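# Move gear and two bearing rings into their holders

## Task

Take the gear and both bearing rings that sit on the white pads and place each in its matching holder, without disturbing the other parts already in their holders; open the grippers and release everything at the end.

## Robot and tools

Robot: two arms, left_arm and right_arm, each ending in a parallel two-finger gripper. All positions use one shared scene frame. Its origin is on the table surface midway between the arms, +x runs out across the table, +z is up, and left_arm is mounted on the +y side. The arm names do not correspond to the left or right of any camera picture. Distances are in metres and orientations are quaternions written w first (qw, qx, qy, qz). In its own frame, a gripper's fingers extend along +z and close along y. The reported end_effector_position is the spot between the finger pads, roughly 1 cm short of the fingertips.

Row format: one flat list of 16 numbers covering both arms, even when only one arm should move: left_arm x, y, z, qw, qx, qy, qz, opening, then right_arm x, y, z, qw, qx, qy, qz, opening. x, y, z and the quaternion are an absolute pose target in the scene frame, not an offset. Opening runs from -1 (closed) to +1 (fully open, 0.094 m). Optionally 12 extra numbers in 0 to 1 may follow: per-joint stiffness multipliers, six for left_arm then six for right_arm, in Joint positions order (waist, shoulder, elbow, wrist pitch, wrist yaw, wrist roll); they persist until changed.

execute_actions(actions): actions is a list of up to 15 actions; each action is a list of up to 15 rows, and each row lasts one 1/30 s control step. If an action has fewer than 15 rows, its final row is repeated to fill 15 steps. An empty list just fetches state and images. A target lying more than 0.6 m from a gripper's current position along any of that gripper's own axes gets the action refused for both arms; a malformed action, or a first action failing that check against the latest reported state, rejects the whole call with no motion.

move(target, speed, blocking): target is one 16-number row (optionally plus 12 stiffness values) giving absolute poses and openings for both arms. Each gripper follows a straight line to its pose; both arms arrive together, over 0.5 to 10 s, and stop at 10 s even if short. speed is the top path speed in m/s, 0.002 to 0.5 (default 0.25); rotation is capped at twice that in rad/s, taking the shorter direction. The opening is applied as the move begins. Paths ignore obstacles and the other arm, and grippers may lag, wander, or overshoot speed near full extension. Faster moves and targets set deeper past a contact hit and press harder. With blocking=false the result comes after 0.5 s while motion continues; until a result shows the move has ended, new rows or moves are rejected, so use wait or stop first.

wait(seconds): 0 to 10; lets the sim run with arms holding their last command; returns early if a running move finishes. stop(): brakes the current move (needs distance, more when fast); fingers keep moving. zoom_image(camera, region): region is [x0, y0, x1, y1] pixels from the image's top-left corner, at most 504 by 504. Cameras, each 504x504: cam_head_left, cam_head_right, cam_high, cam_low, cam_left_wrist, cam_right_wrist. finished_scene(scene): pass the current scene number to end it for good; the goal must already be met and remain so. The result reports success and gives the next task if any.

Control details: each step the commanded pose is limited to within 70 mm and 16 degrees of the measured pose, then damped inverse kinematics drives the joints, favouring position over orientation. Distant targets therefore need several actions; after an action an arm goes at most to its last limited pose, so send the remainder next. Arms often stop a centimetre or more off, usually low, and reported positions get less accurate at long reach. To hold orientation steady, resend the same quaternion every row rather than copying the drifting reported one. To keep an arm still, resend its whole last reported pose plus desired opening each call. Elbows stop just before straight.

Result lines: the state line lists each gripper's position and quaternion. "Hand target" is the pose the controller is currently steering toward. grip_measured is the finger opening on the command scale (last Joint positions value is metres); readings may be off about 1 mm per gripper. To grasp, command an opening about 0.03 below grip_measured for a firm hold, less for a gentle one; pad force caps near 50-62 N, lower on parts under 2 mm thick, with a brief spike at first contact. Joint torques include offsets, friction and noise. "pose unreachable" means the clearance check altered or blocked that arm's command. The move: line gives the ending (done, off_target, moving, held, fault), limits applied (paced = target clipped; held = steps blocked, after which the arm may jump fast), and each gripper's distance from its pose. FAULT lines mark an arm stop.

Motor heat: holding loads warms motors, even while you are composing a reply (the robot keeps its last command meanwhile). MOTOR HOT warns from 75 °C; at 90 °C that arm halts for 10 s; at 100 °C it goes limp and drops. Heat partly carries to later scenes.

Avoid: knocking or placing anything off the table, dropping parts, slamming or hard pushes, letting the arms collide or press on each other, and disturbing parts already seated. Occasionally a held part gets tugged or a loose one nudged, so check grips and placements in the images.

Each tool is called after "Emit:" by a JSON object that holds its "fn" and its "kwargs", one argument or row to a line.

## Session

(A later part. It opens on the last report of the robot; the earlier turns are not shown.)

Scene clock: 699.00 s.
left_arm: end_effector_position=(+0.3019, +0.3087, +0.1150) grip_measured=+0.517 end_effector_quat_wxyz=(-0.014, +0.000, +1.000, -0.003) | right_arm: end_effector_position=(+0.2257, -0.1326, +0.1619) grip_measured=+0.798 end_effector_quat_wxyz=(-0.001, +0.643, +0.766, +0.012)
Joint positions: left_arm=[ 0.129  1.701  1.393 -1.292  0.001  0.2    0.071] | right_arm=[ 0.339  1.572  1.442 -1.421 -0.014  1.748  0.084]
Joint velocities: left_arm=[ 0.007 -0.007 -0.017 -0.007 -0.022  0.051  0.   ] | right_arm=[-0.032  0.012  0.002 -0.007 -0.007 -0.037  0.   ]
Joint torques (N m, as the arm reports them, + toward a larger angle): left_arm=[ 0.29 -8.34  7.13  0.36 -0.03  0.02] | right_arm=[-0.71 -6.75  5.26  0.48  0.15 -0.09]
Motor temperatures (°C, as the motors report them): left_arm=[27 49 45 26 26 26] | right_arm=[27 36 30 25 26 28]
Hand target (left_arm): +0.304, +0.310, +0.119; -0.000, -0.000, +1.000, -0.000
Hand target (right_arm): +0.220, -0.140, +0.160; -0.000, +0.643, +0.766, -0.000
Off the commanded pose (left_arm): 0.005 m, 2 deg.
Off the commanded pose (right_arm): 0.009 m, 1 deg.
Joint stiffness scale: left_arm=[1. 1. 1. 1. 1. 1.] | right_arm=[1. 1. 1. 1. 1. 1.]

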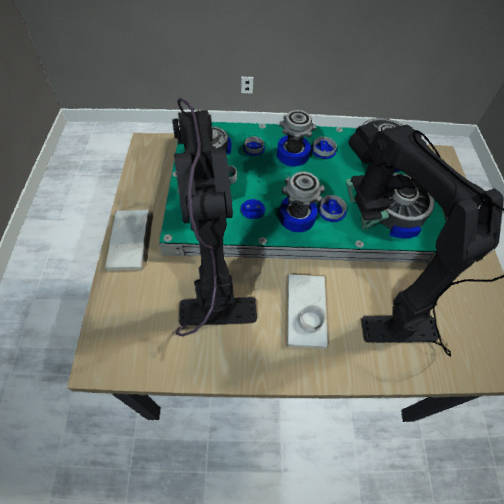

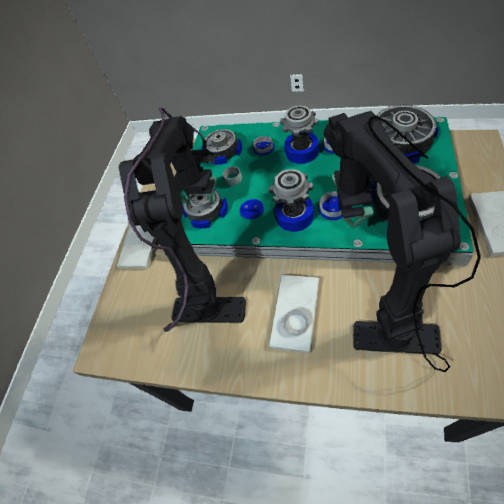

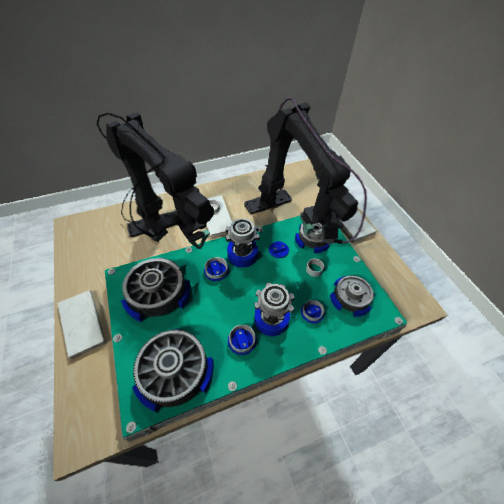

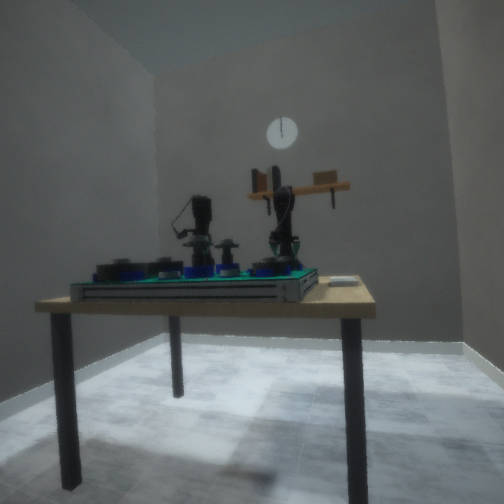

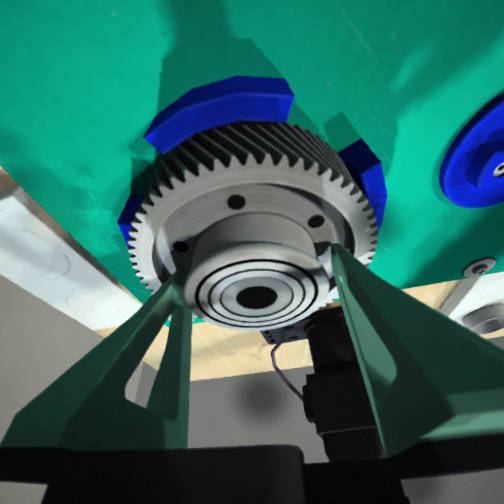

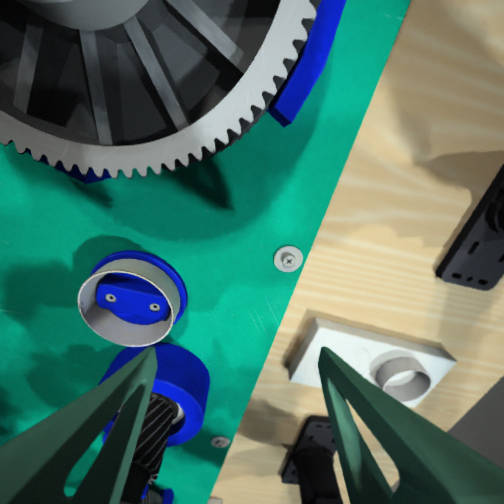

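Released. Lift straight up.

Emit:
{"fn": "move", "kwargs": {
  "target": [0.3030,0.3095,0.185,0,0,1,0,0.52,0.220,-0.140,0.160,0,0.6428,0.766,0,0.80],
  "speed": 0.08
}}

Scene clock: 701.97 s.
left_arm: end_effector_position=(+0.3013, +0.3085, +0.1786) grip_measured=+0.517 end_effector_quat_wxyz=(-0.008, +0.000, +1.000, -0.002) | right_arm: end_effector_position=(+0.2257, -0.1326, +0.1619) grip_measured=+0.798 end_effector_quat_wxyz=(-0.001, +0.643, +0.766, +0.012)
Joint positions: left_arm=[ 0.129  1.701  1.647 -1.533  0.001  0.2    0.071] | right_arm=[ 0.339  1.572  1.442 -1.421 -0.014  1.748  0.084]
Joint velocities: left_arm=[ 0.007  0.007 -0.002 -0.051 -0.081 -0.051  0.   ] | right_arm=[ 0.022  0.002 -0.002  0.022 -0.066 -0.007 -0.   ]
Joint torques (N m, as the arm reports them, + toward a larger angle): left_arm=[ 0.11 -7.18  9.52  0.16 -0.02  0.08] | right_arm=[-0.72 -6.76  5.27  0.48  0.15 -0.09]
Motor temperatures (°C, as the motors report them): left_arm=[27 49 45 26 26 26] | right_arm=[27 36 30 25 26 28]
Hand target (left_arm): +0.303, +0.309, +0.185; -0.000, -0.000, +1.000, +0.000
Hand target (right_arm): +0.220, -0.140, +0.160; -0.000, +0.643, +0.766, -0.000
Off the commanded pose (left_arm): 0.007 m, 1 deg.
Off the commanded pose (right_arm): 0.009 m, 1 deg.
Joint stiffness scale: left_arm=[1. 1. 1. 1. 1. 1.] | right_arm=[1. 1. 1. 1. 1. 1.]
move: done

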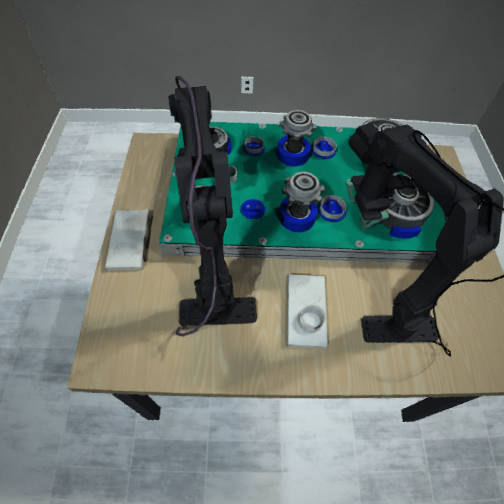

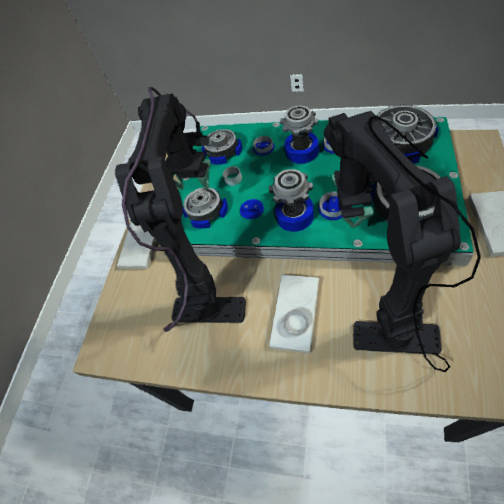

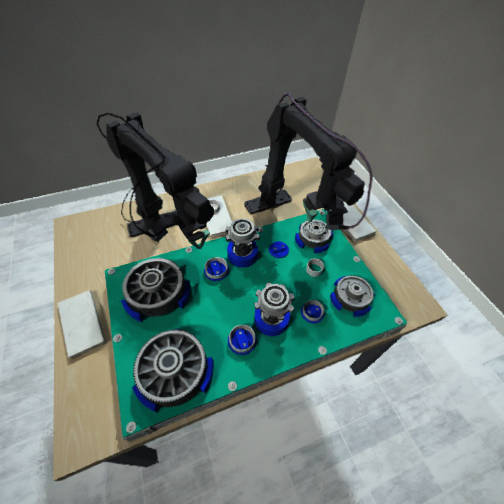

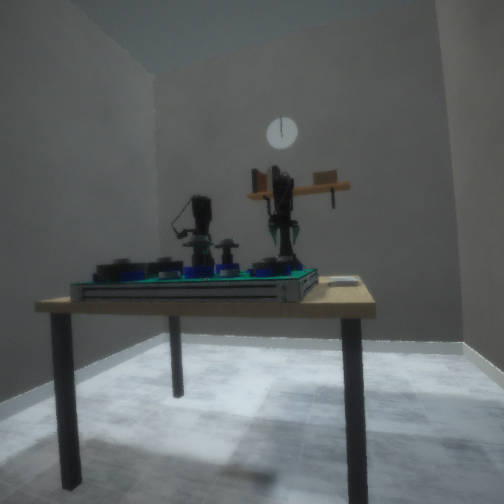

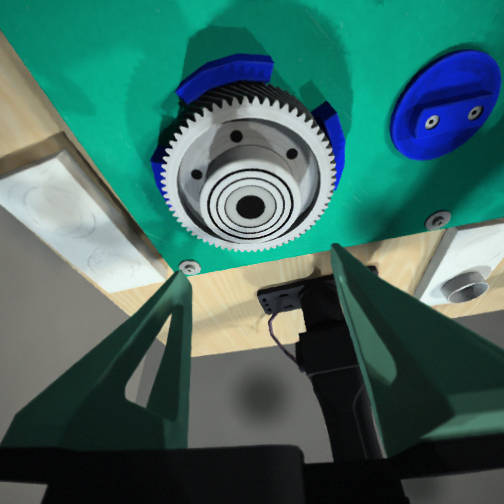

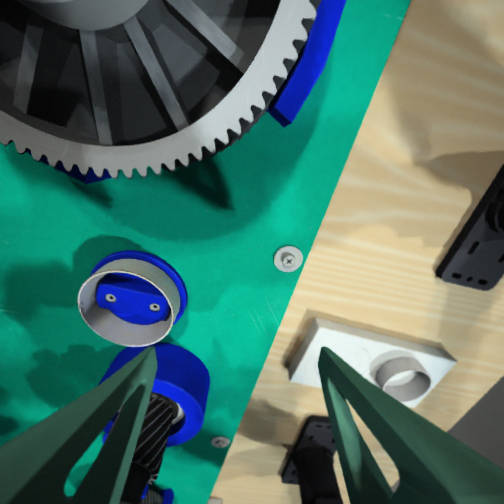

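Emit:
{"fn": "move", "kwargs": {
  "target": [0.005,0.0,0.125,0,0,1,0,0.75,0.220,-0.140,0.160,0,0.6428,0.766,0,0.80],
  "speed": 0.2
}}

Scene clock: 713.93 s.
left_arm: end_effector_position=(+0.0038, -0.0051, +0.1233) grip_measured=+0.747 end_effector_quat_wxyz=(-0.007, +0.001, +1.000, -0.004) | right_arm: end_effector_position=(+0.2257, -0.1326, +0.1619) grip_measured=+0.798 end_effector_quat_wxyz=(-0.001, +0.643, +0.766, +0.012)
Joint positions: left_arm=[-1.658  1.494  1.214 -1.282  0.013 -1.585  0.082] | right_arm=[ 0.339  1.572  1.442 -1.421 -0.014  1.748  0.084]
Joint velocities: left_arm=[-0.022  0.007  0.007 -0.022  0.022 -0.051 -0.   ] | right_arm=[-0.007  0.007 -0.007 -0.081  0.051 -0.037 -0.   ]
Joint torques (N m, as the arm reports them, + toward a larger angle): left_arm=[-0.44 -4.01  9.79  0.33 -0.2  -0.03] | right_arm=[-0.71 -6.76  5.28  0.48  0.15 -0.09]
Motor temperatures (°C, as the motors report them): left_arm=[27 48 45 26 26 26] | right_arm=[27 36 30 25 26 28]
Hand target (left_arm): +0.006, -0.012, +0.126; +0.004, -0.000, +1.000, -0.010
Hand target (right_arm): +0.220, -0.140, +0.160; -0.000, +0.643, +0.766, -0.000
Off the commanded pose (left_arm): 0.006 m, 1 deg.
Off the commanded pose (right_arm): 0.009 m, 1 deg.
Joint stiffness scale: left_arm=[1. 1. 1. 1. 1. 1.] | right_arm=[1. 1. 1. 1. 1. 1.]
move: done

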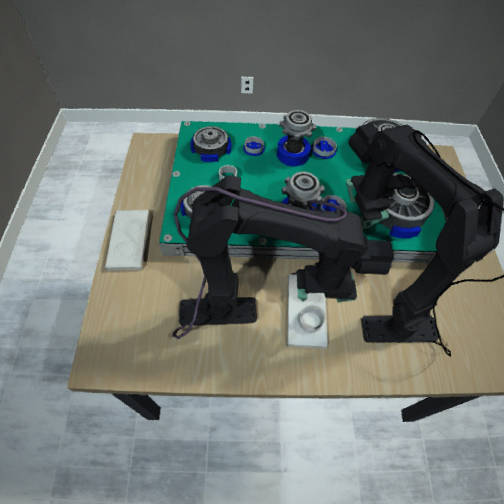

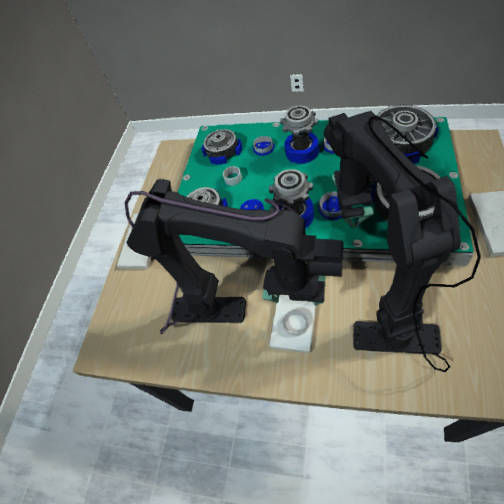

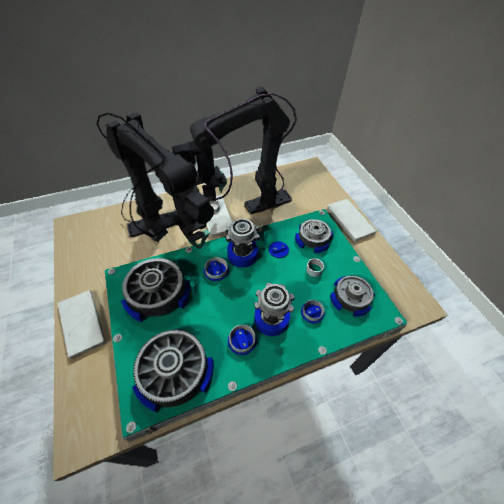

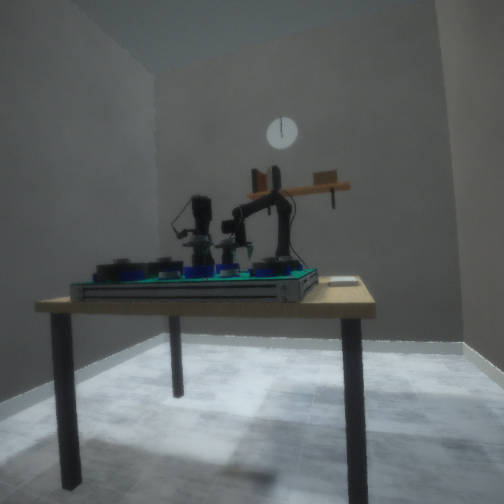

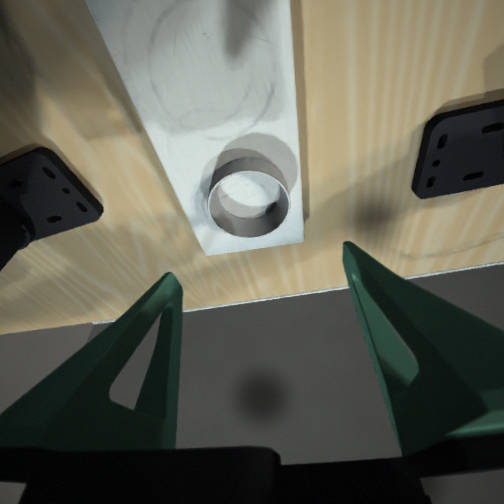

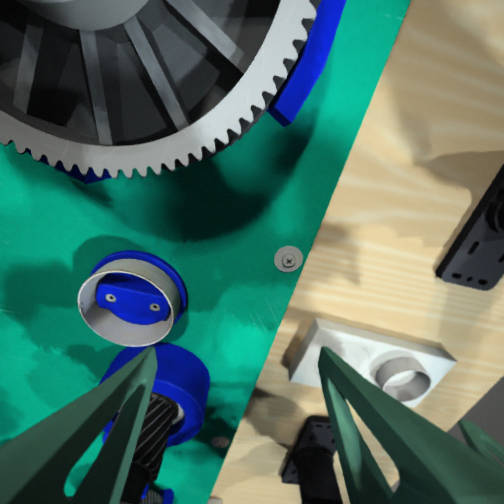

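Emit:
{"fn": "zoom_image", "kwargs": {
  "camera": "cam_left_wrist",
  "region": [170, 120, 330, 280]
}}

Region (170, 120, 330, 280) of cam_left_wrist's 504x504 image, scaled by 3.150, with more detail than that image has.

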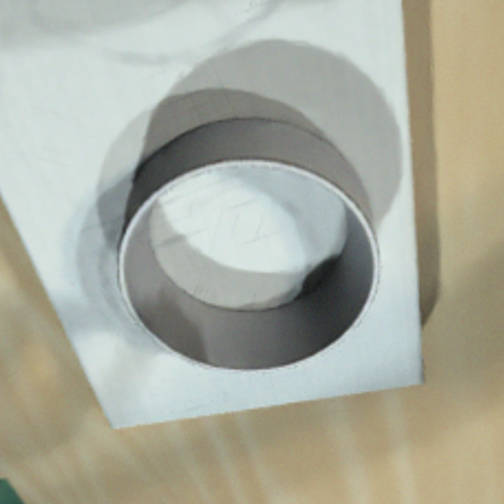

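Emit:
{"fn": "move", "kwargs": {
  "target": [-0.018,0.007,0.072,0,0,1,0,0.75,0.220,-0.140,0.160,0,0.6428,0.766,0,0.80],
  "speed": 0.08
}}

Emit:
{"fn": "zoom_image", "kwargs": {
  "camera": "cam_left_wrist",
  "region": [120, 60, 400, 340]
}}

Scene clock: 728.33 s.
left_arm: end_effector_position=(-0.0186, +0.0050, +0.0741) grip_measured=+0.747 end_effector_quat_wxyz=(-0.007, -0.001, +1.000, -0.000) | right_arm: end_effector_position=(+0.2257, -0.1326, +0.1619) grip_measured=+0.798 end_effector_quat_wxyz=(-0.001, +0.643, +0.766, +0.012)
Joint positions: left_arm=[-1.751  1.494  1.017 -1.092  0.013 -1.681  0.082] | right_arm=[ 0.339  1.572  1.442 -1.421 -0.014  1.748  0.084]
Joint velocities: left_arm=[ 0.002  0.007 -0.002 -0.037  0.022  0.037 -0.   ] | right_arm=[-0.027 -0.017 -0.002  0.007  0.037  0.022 -0.001]
Joint torques (N m, as the arm reports them, + toward a larger angle): left_arm=[-0.62 -5.11  6.27  0.35 -0.15 -0.03] | right_arm=[-0.73 -6.76  5.26  0.48  0.15 -0.1 ]
Motor temperatures (°C, as the motors report them): left_arm=[27 46 45 26 26 26] | right_arm=[27 36 30 25 26 28]
Hand target (left_arm): -0.019, +0.007, +0.072; -0.001, -0.000, +1.000, -0.000
Hand target (right_arm): +0.220, -0.140, +0.160; -0.000, +0.643, +0.766, -0.000
Off the commanded pose (left_arm): 0.003 m, 1 deg.
Off the commanded pose (right_arm): 0.009 m, 1 deg.
Joint stiffness scale: left_arm=[1. 1. 1. 1. 1. 1.] | right_arm=[1. 1. 1. 1. 1. 1.]
move: done

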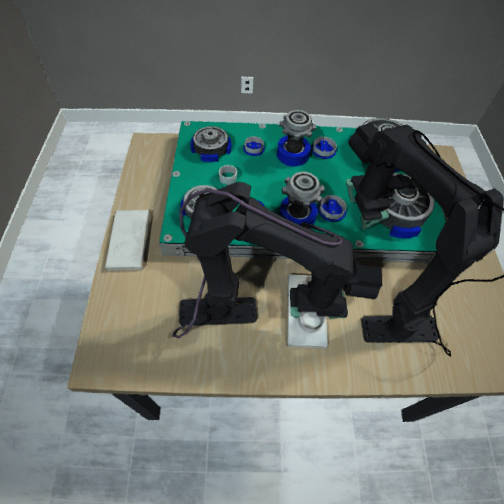

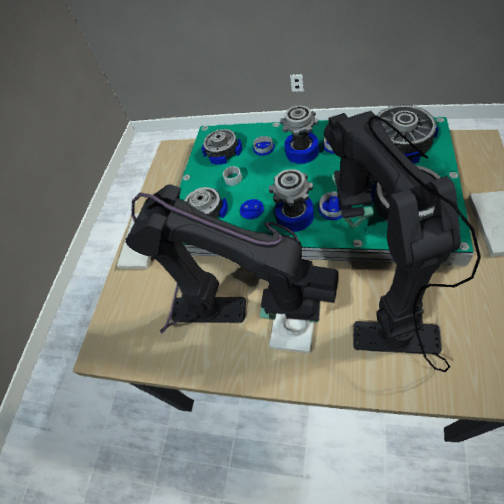

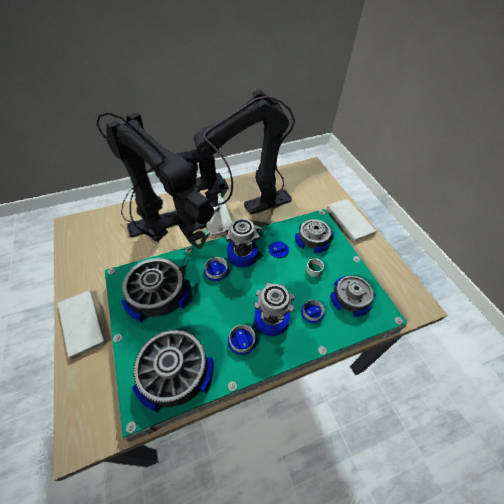

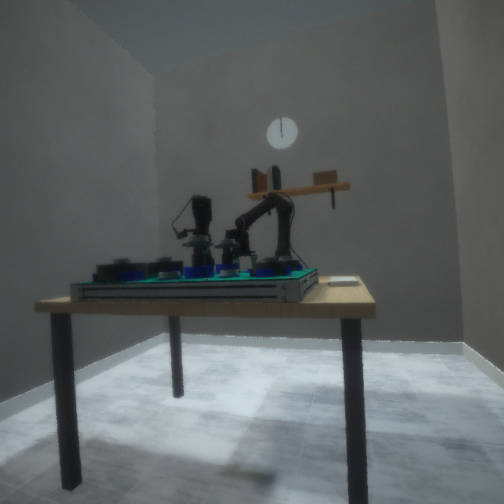

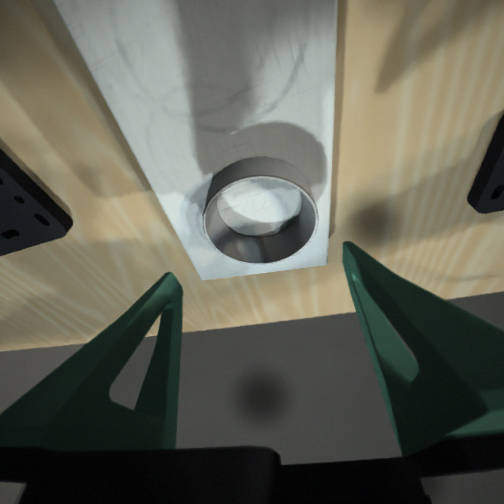

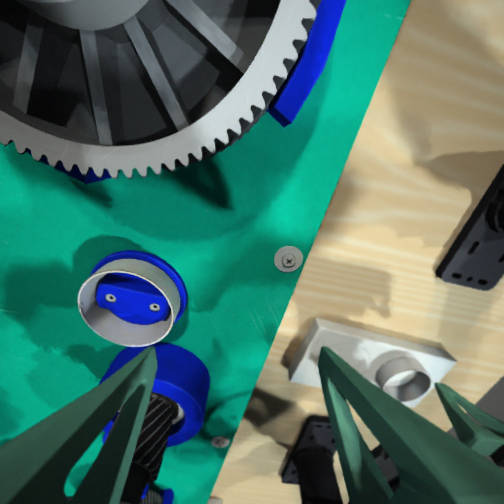

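Region (120, 60, 400, 340) of cam_left_wrist's 504x504 image, scaled by 1.800, with more detail than that image has.

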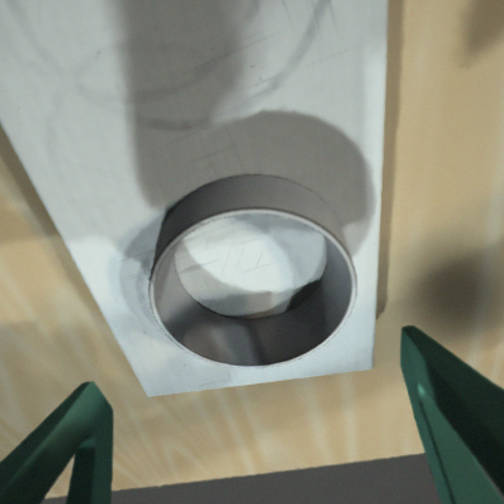

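Emit:
{"fn": "move", "kwargs": {
  "target": [-0.019,0.006,0.033,0,0,1,0,0.75,0.220,-0.140,0.160,0,0.6428,0.766,0,0.80],
  "speed": 0.05
}}

Scene clock: 735.40 s.
left_arm: end_effector_position=(-0.0190, +0.0024, +0.0395) grip_measured=+0.747 end_effector_quat_wxyz=(-0.008, -0.002, +1.000, -0.010) | right_arm: end_effector_position=(+0.2257, -0.1326, +0.1619) grip_measured=+0.798 end_effector_quat_wxyz=(-0.001, +0.643, +0.766, +0.012)
Joint positions: left_arm=[-1.751  1.528  0.904 -0.925  0.013 -1.683  0.082] | right_arm=[ 0.339  1.572  1.442 -1.421 -0.014  1.748  0.084]
Joint velocities: left_arm=[-0.017 -0.007 -0.002  0.022 -0.022 -0.037  0.   ] | right_arm=[-0.002  0.002  0.007 -0.051 -0.066 -0.007 -0.001]
Joint torques (N m, as the arm reports them, + toward a larger angle): left_arm=[-0.71 -3.82  6.07  0.37 -0.13 -0.05] | right_arm=[-0.72 -6.76  5.27  0.48  0.15 -0.09]
Motor temperatures (°C, as the motors report them): left_arm=[27 45 44 26 26 26] | right_arm=[27 36 30 25 26 28]
Hand target (left_arm): -0.019, +0.006, +0.033; +0.000, +0.000, +1.000, -0.000
Hand target (right_arm): +0.220, -0.140, +0.160; -0.000, +0.643, +0.766, -0.000
Off the commanded pose (left_arm): 0.007 m, 1 deg.
Off the commanded pose (right_arm): 0.009 m, 1 deg.
Joint stiffness scale: left_arm=[1. 1. 1. 1. 1. 1.] | right_arm=[1. 1. 1. 1. 1. 1.]
move: done

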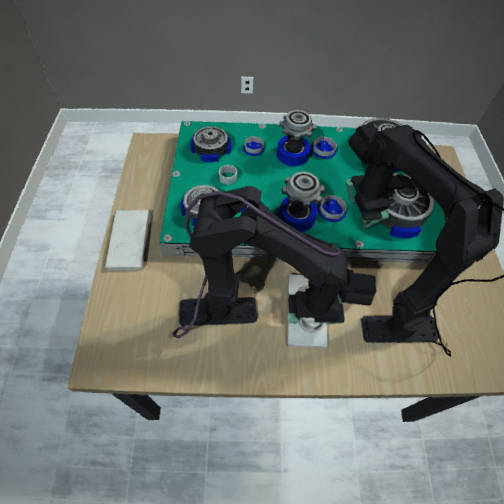

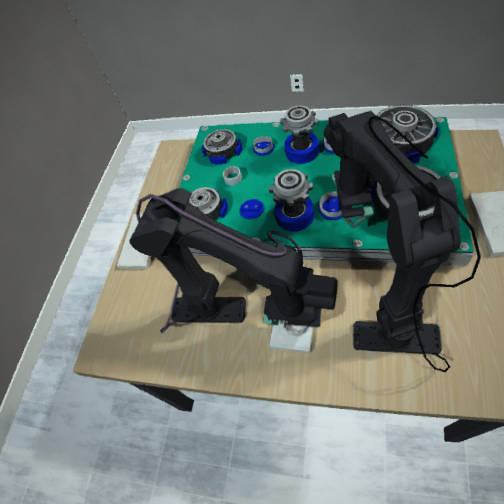

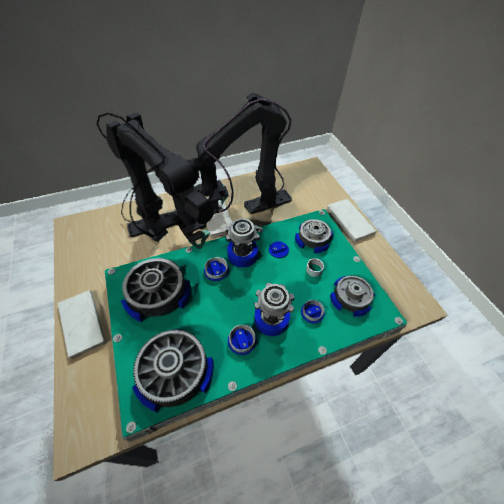

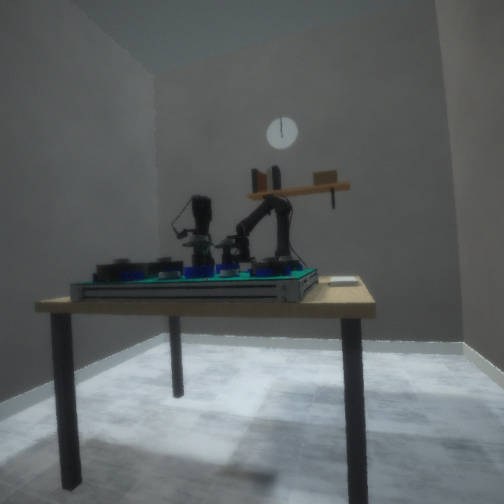

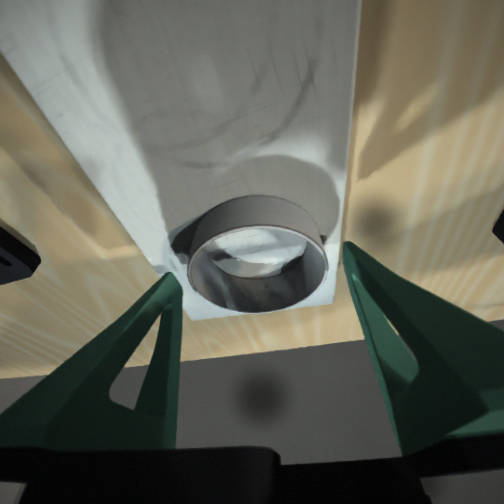

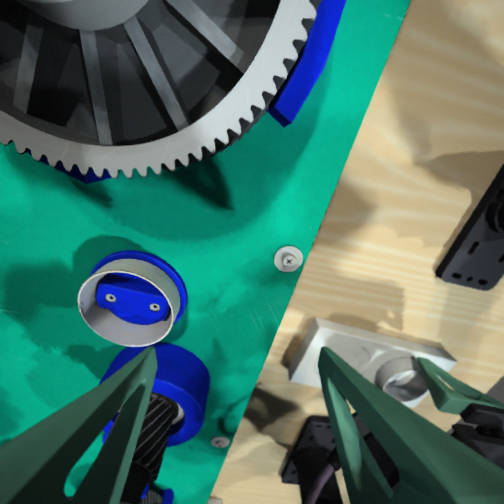

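Emit:
{"fn": "zoom_image", "kwargs": {
  "camera": "cam_left_wrist",
  "region": [140, 150, 380, 390]
}}

Region (140, 150, 380, 390) of cam_left_wrist's 504x504 image, scaled by 2.100, with more detail than that image has.

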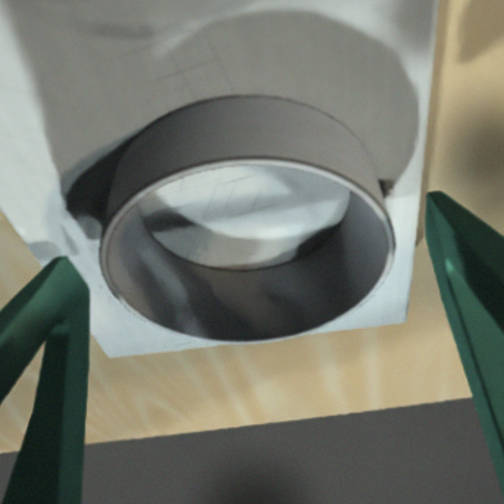

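Emit:
{"fn": "execute_actions", "kwargs": {
  "actions": [
    [[-0.019,0.0065,0.0325,0,0,1,0.001,0.75,0.220,-0.140,0.160,0,0.6428,0.766,0,0.80],[-0.019,0.007,0.032,0,0,1,0.002,0.75,0.220,-0.140,0.160,0,0.6428,0.766,0,0.80],[-0.019,0.0075,0.0315,0,0,1,0.003,0.75,0.220,-0.140,0.160,0,0.6428,0.766,0,0.80],[-0.019,0.008,0.031,0,0,1,0.004,0.75,0.220,-0.140,0.160,0,0.6428,0.766,0,0.80],[-0.019,0.0085,0.0305,0,0,1,0.005,0.75,0.220,-0.140,0.160,0,0.6428,0.766,0,0.80],[-0.019,0.009,0.030,0,0,1,0.006,0.75,0.220,-0.140,0.160,0,0.6428,0.766,0,0.80],[-0.019,0.009,0.0295,0,0,1,0.007,0.75,0.220,-0.140,0.160,0,0.6428,0.766,0,0.80],[-0.019,0.009,0.029,0,0,1,0.008,0.75,0.220,-0.140,0.160,0,0.6428,0.766,0,0.80],[-0.019,0.009,0.0285,0,0,1,0.008,0.75,0.220,-0.140,0.160,0,0.6428,0.766,0,0.80]]
  ]
}}

Scene clock: 747.97 s.
left_arm: end_effector_position=(-0.0191, +0.0016, +0.0395) grip_measured=+0.747 end_effector_quat_wxyz=(-0.008, -0.002, +1.000, -0.012) | right_arm: end_effector_position=(+0.2257, -0.1326, +0.1619) grip_measured=+0.798 end_effector_quat_wxyz=(-0.001, +0.643, +0.766, +0.012)
Joint positions: left_arm=[-1.751  1.528  0.904 -0.922  0.013 -1.684  0.082] | right_arm=[ 0.339  1.572  1.442 -1.421 -0.014  1.748  0.084]
Joint velocities: left_arm=[-0.017 -0.002  0.012 -0.022  0.022 -0.007 -0.001] | right_arm=[-0.022 -0.007 -0.017 -0.037  0.037 -0.007  0.001]
Joint torques (N m, as the arm reports them, + toward a larger angle): left_arm=[-0.59 -3.    5.21  0.38 -0.14 -0.05] | right_arm=[-0.72 -6.75  5.26  0.48  0.15 -0.09]
Motor temperatures (°C, as the motors report them): left_arm=[27 45 43 26 26 26] | right_arm=[27 36 30 25 26 28]
Hand target (left_arm): -0.019, +0.009, +0.029; -0.000, +0.000, +1.000, +0.008
Hand target (right_arm): +0.220, -0.140, +0.160; -0.000, +0.643, +0.766, -0.000
Off the commanded pose (left_arm): 0.013 m, 2 deg.
Off the commanded pose (right_arm): 0.009 m, 1 deg.
Joint stiffness scale: left_arm=[1. 1. 1. 1. 1. 1.] | right_arm=[1. 1. 1. 1. 1. 1.]

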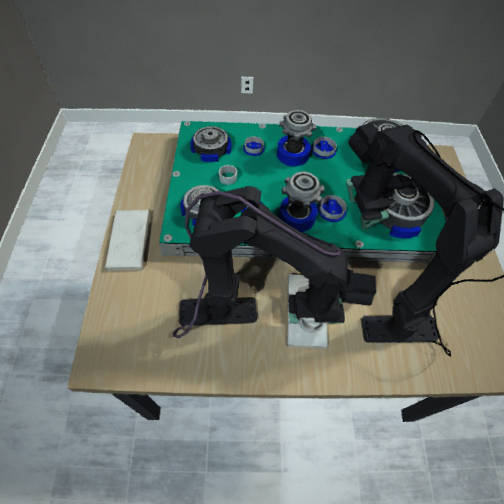

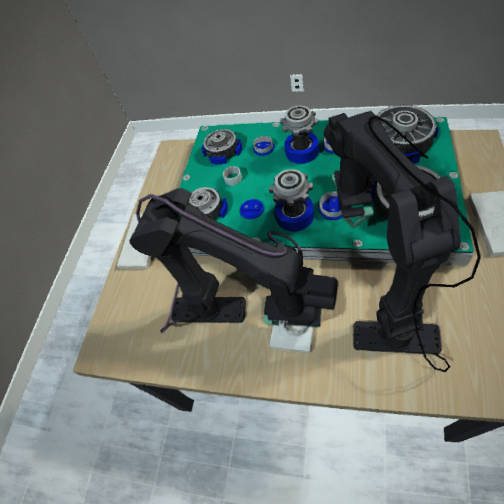

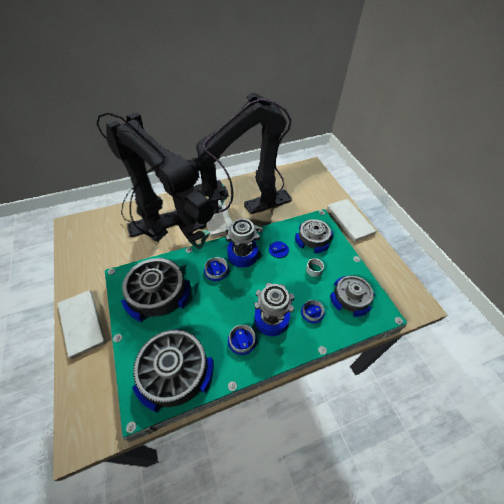

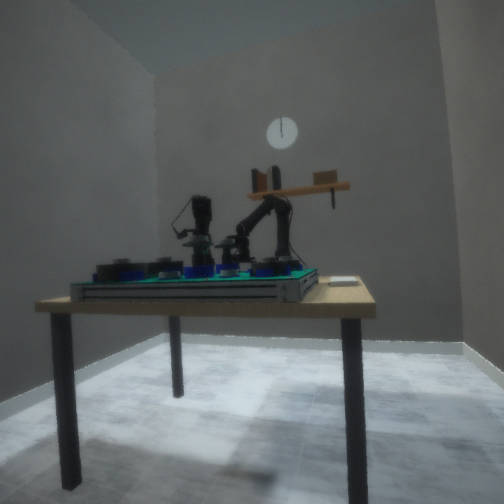

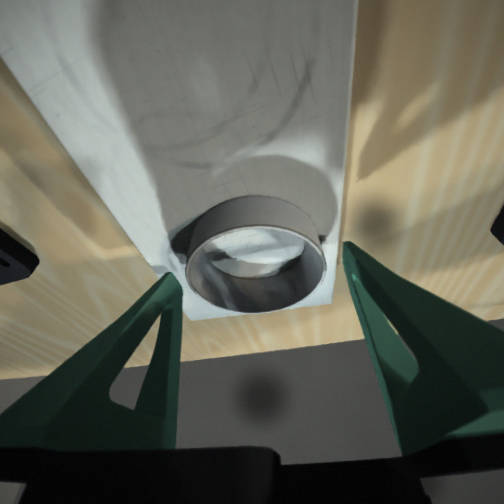

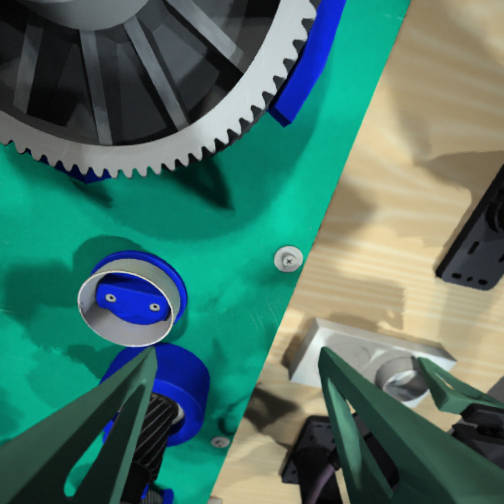

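Emit:
{"fn": "execute_actions", "kwargs": {
  "actions": [
    [[-0.019,0.009,0.028,0,0,1,0.009,0.75,0.220,-0.140,0.160,0,0.6428,0.766,0,0.80],[-0.019,0.009,0.0275,0,0,1,0.010,0.75,0.220,-0.140,0.160,0,0.6428,0.766,0,0.80],[-0.019,0.009,0.027,0,0,1,0.011,0.75,0.220,-0.140,0.160,0,0.6428,0.766,0,0.80],[-0.019,0.009,0.0265,0,0,1,0.012,0.75,0.220,-0.140,0.160,0,0.6428,0.766,0,0.80],[-0.019,0.009,0.026,0,0,1,0.013,0.75,0.220,-0.140,0.160,0,0.6428,0.766,0,0.80]]
  ]
}}

Scene clock: 756.07 s.
left_arm: end_effector_position=(-0.0189, +0.0030, +0.0339) grip_measured=+0.747 end_effector_quat_wxyz=(-0.007, -0.002, +1.000, -0.001) | right_arm: end_effector_position=(+0.2257, -0.1326, +0.1619) grip_measured=+0.798 end_effector_quat_wxyz=(-0.001, +0.643, +0.766, +0.012)
Joint positions: left_arm=[-1.751  1.553  0.904 -0.919  0.013 -1.684  0.082] | right_arm=[ 0.339  1.572  1.442 -1.421 -0.014  1.748  0.084]
Joint velocities: left_arm=[ 0.002  0.012 -0.017 -0.007  0.066  0.007 -0.002] | right_arm=[-0.002  0.007  0.012  0.007 -0.051 -0.022 -0.   ]
Joint torques (N m, as the arm reports them, + toward a larger angle): left_arm=[-0.66 -3.88  5.35  0.34 -0.08  0.  ] | right_arm=[-0.72 -6.75  5.27  0.48  0.14 -0.1 ]
Motor temperatures (°C, as the motors report them): left_arm=[27 44 43 26 26 26] | right_arm=[27 36 30 25 26 28]
Hand target (left_arm): -0.019, +0.009, +0.026; -0.000, +0.000, +1.000, +0.013
Hand target (right_arm): +0.220, -0.140, +0.160; -0.000, +0.643, +0.766, -0.000
Off the commanded pose (left_arm): 0.010 m, 2 deg.
Off the commanded pose (right_arm): 0.009 m, 1 deg.
Joint stiffness scale: left_arm=[1. 1. 1. 1. 1. 1.] | right_arm=[1. 1. 1. 1. 1. 1.]

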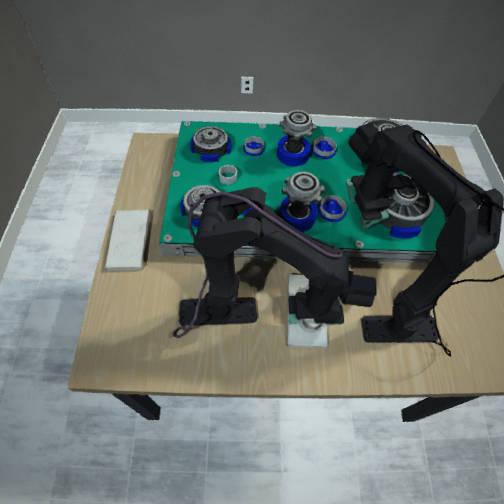

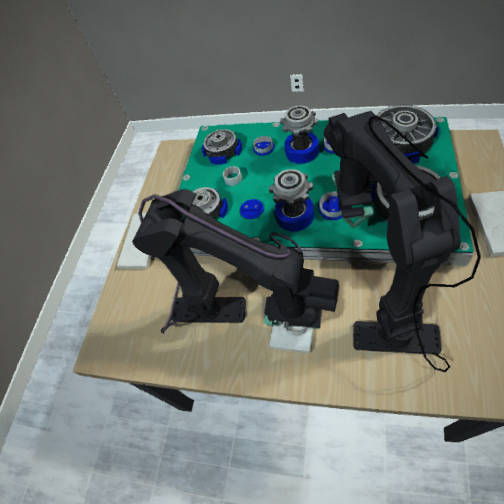

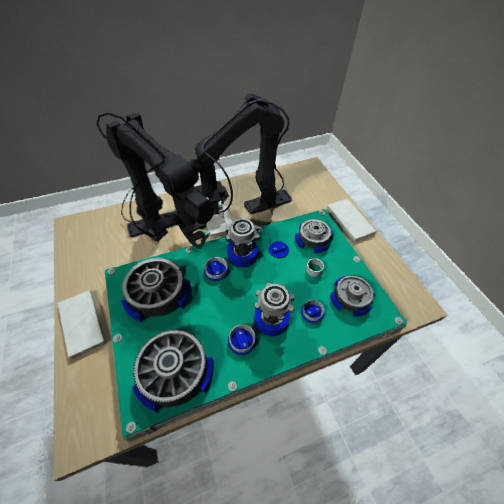

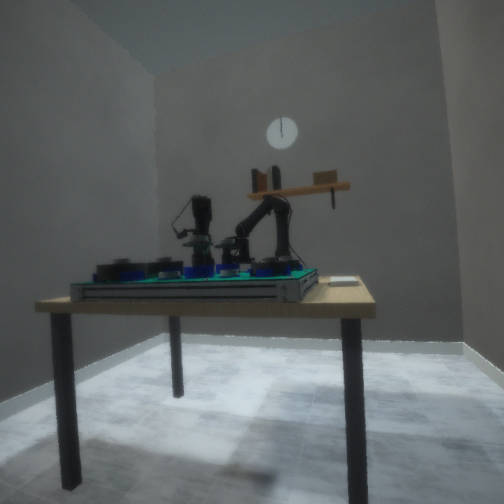

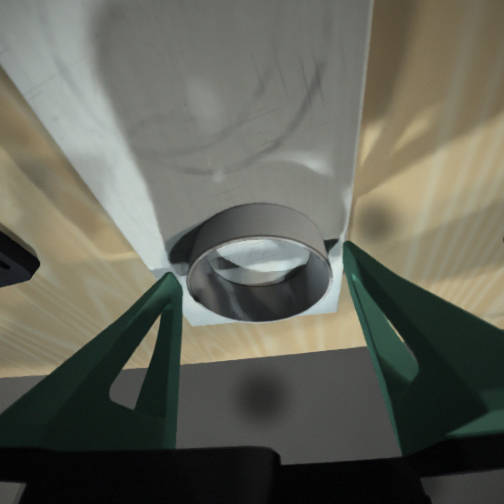

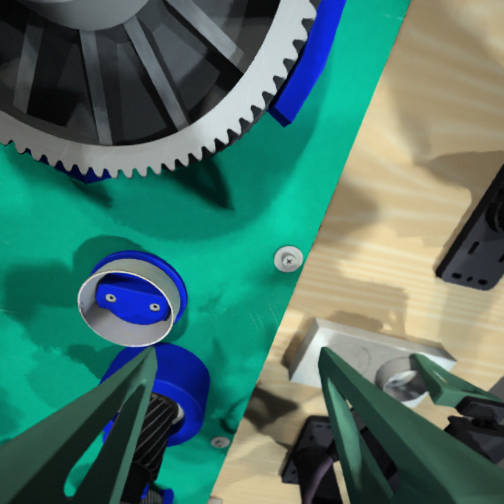

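Emit:
{"fn": "execute_actions", "kwargs": {
  "actions": [
    [[-0.019,0.008,0.028,0,0,1,0.010,0.70,0.220,-0.140,0.160,0,0.6428,0.766,0,0.80],[-0.019,0.007,0.030,0,0,1,0.007,0.65,0.220,-0.140,0.160,0,0.6428,0.766,0,0.80],[-0.019,0.006,0.031,0,0,1,0.005,0.60,0.220,-0.140,0.160,0,0.6428,0.766,0,0.80],[-0.019,0.006,0.031,0,0,1,0.005,0.55,0.220,-0.140,0.160,0,0.6428,0.766,0,0.80],[-0.019,0.006,0.031,0,0,1,0.005,0.50,0.220,-0.140,0.160,0,0.6428,0.766,0,0.80],[-0.019,0.006,0.031,0,0,1,0.005,0.46,0.220,-0.140,0.160,0,0.6428,0.766,0,0.80],[-0.019,0.006,0.031,0,0,1,0.005,0.42,0.220,-0.140,0.160,0,0.6428,0.766,0,0.80],[-0.019,0.006,0.031,0,0,1,0.005,0.39,0.220,-0.140,0.160,0,0.6428,0.766,0,0.80],[-0.019,0.006,0.031,0,0,1,0.005,0.37,0.220,-0.140,0.160,0,0.6428,0.766,0,0.80],[-0.019,0.006,0.031,0,0,1,0.005,0.35,0.220,-0.140,0.160,0,0.6428,0.766,0,0.80],[-0.019,0.006,0.031,0,0,1,0.005,0.335,0.220,-0.140,0.160,0,0.6428,0.766,0,0.80],[-0.019,0.006,0.031,0,0,1,0.005,0.32,0.220,-0.140,0.160,0,0.6428,0.766,0,0.80],[-0.019,0.006,0.031,0,0,1,0.005,0.31,0.220,-0.140,0.160,0,0.6428,0.766,0,0.80],[-0.019,0.006,0.031,0,0,1,0.005,0.30,0.220,-0.140,0.160,0,0.6428,0.766,0,0.80],[-0.019,0.006,0.031,0,0,1,0.005,0.29,0.220,-0.140,0.160,0,0.6428,0.766,0,0.80]],
    [[-0.019,0.006,0.031,0,0,1,0.005,0.28,0.220,-0.140,0.160,0,0.6428,0.766,0,0.80],[-0.019,0.006,0.031,0,0,1,0.005,0.272,0.220,-0.140,0.160,0,0.6428,0.766,0,0.80],[-0.019,0.006,0.031,0,0,1,0.005,0.264,0.220,-0.140,0.160,0,0.6428,0.766,0,0.80],[-0.019,0.006,0.031,0,0,1,0.005,0.258,0.220,-0.140,0.160,0,0.6428,0.766,0,0.80],[-0.019,0.006,0.031,0,0,1,0.005,0.255,0.220,-0.140,0.160,0,0.6428,0.766,0,0.80]]
  ]
}}

Scene clock: 765.77 s.
left_arm: end_effector_position=(-0.0189, +0.0029, +0.0339) grip_measured=+0.294 end_effector_quat_wxyz=(-0.007, -0.002, +1.000, -0.001) | right_arm: end_effector_position=(+0.2257, -0.1326, +0.1619) grip_measured=+0.798 end_effector_quat_wxyz=(-0.001, +0.643, +0.766, +0.012)
Joint positions: left_arm=[-1.751  1.553  0.904 -0.919  0.013 -1.684  0.061] | right_arm=[ 0.339  1.572  1.442 -1.421 -0.014  1.748  0.084]
Joint velocities: left_arm=[-0.017 -0.002 -0.007  0.037  0.037 -0.022 -0.001] | right_arm=[ 0.012  0.012 -0.017  0.037 -0.007 -0.007 -0.001]
Joint torques (N m, as the arm reports them, + toward a larger angle): left_arm=[-0.62 -4.87  6.41  0.27 -0.13 -0.02] | right_arm=[-0.71 -6.77  5.27  0.48  0.15 -0.1 ]
Motor temperatures (°C, as the motors report them): left_arm=[27 44 42 26 26 26] | right_arm=[27 36 30 25 26 28]
Hand target (left_arm): -0.019, +0.006, +0.031; -0.000, +0.000, +1.000, +0.005
Hand target (right_arm): +0.220, -0.140, +0.160; -0.000, +0.643, +0.766, -0.000
Off the commanded pose (left_arm): 0.004 m, 1 deg.
Off the commanded pose (right_arm): 0.009 m, 1 deg.
Joint stiffness scale: left_arm=[1. 1. 1. 1. 1. 1.] | right_arm=[1. 1. 1. 1. 1. 1.]

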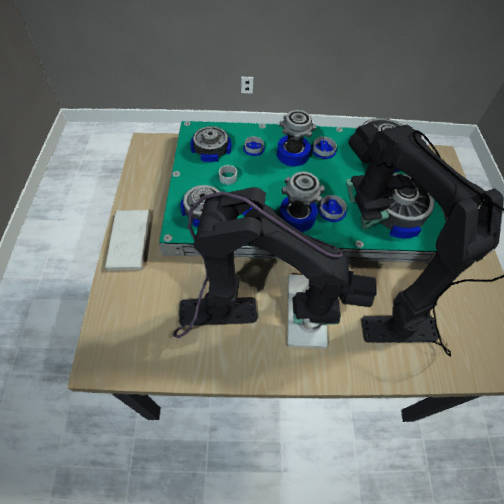

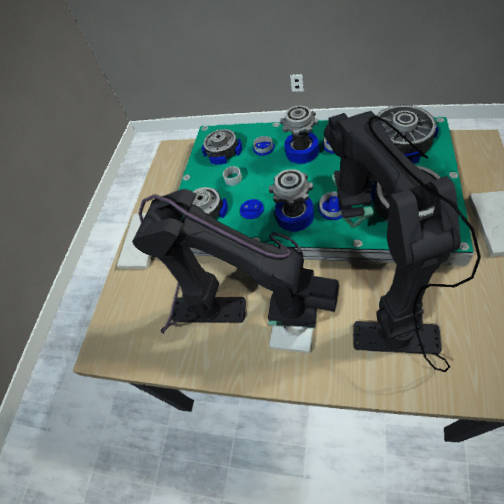

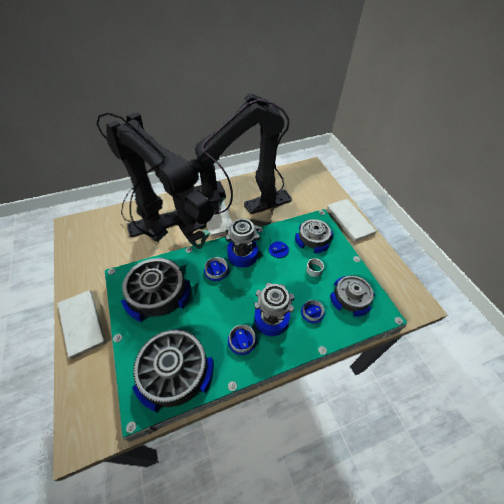

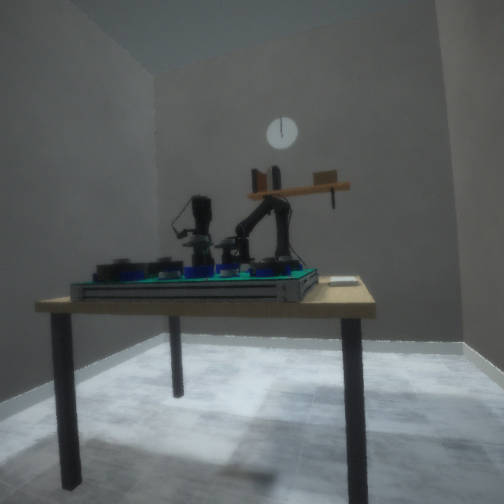

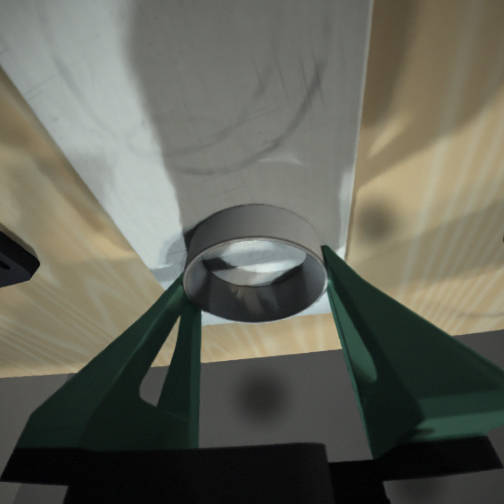

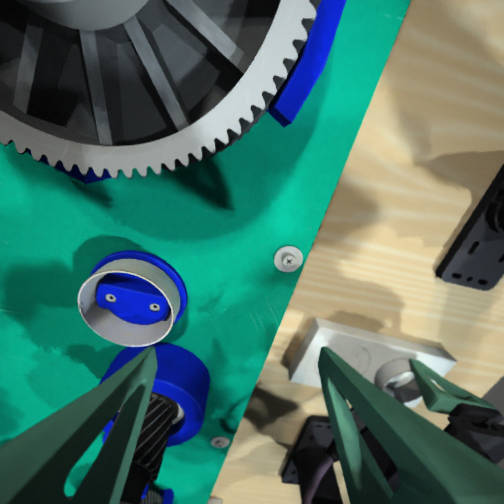

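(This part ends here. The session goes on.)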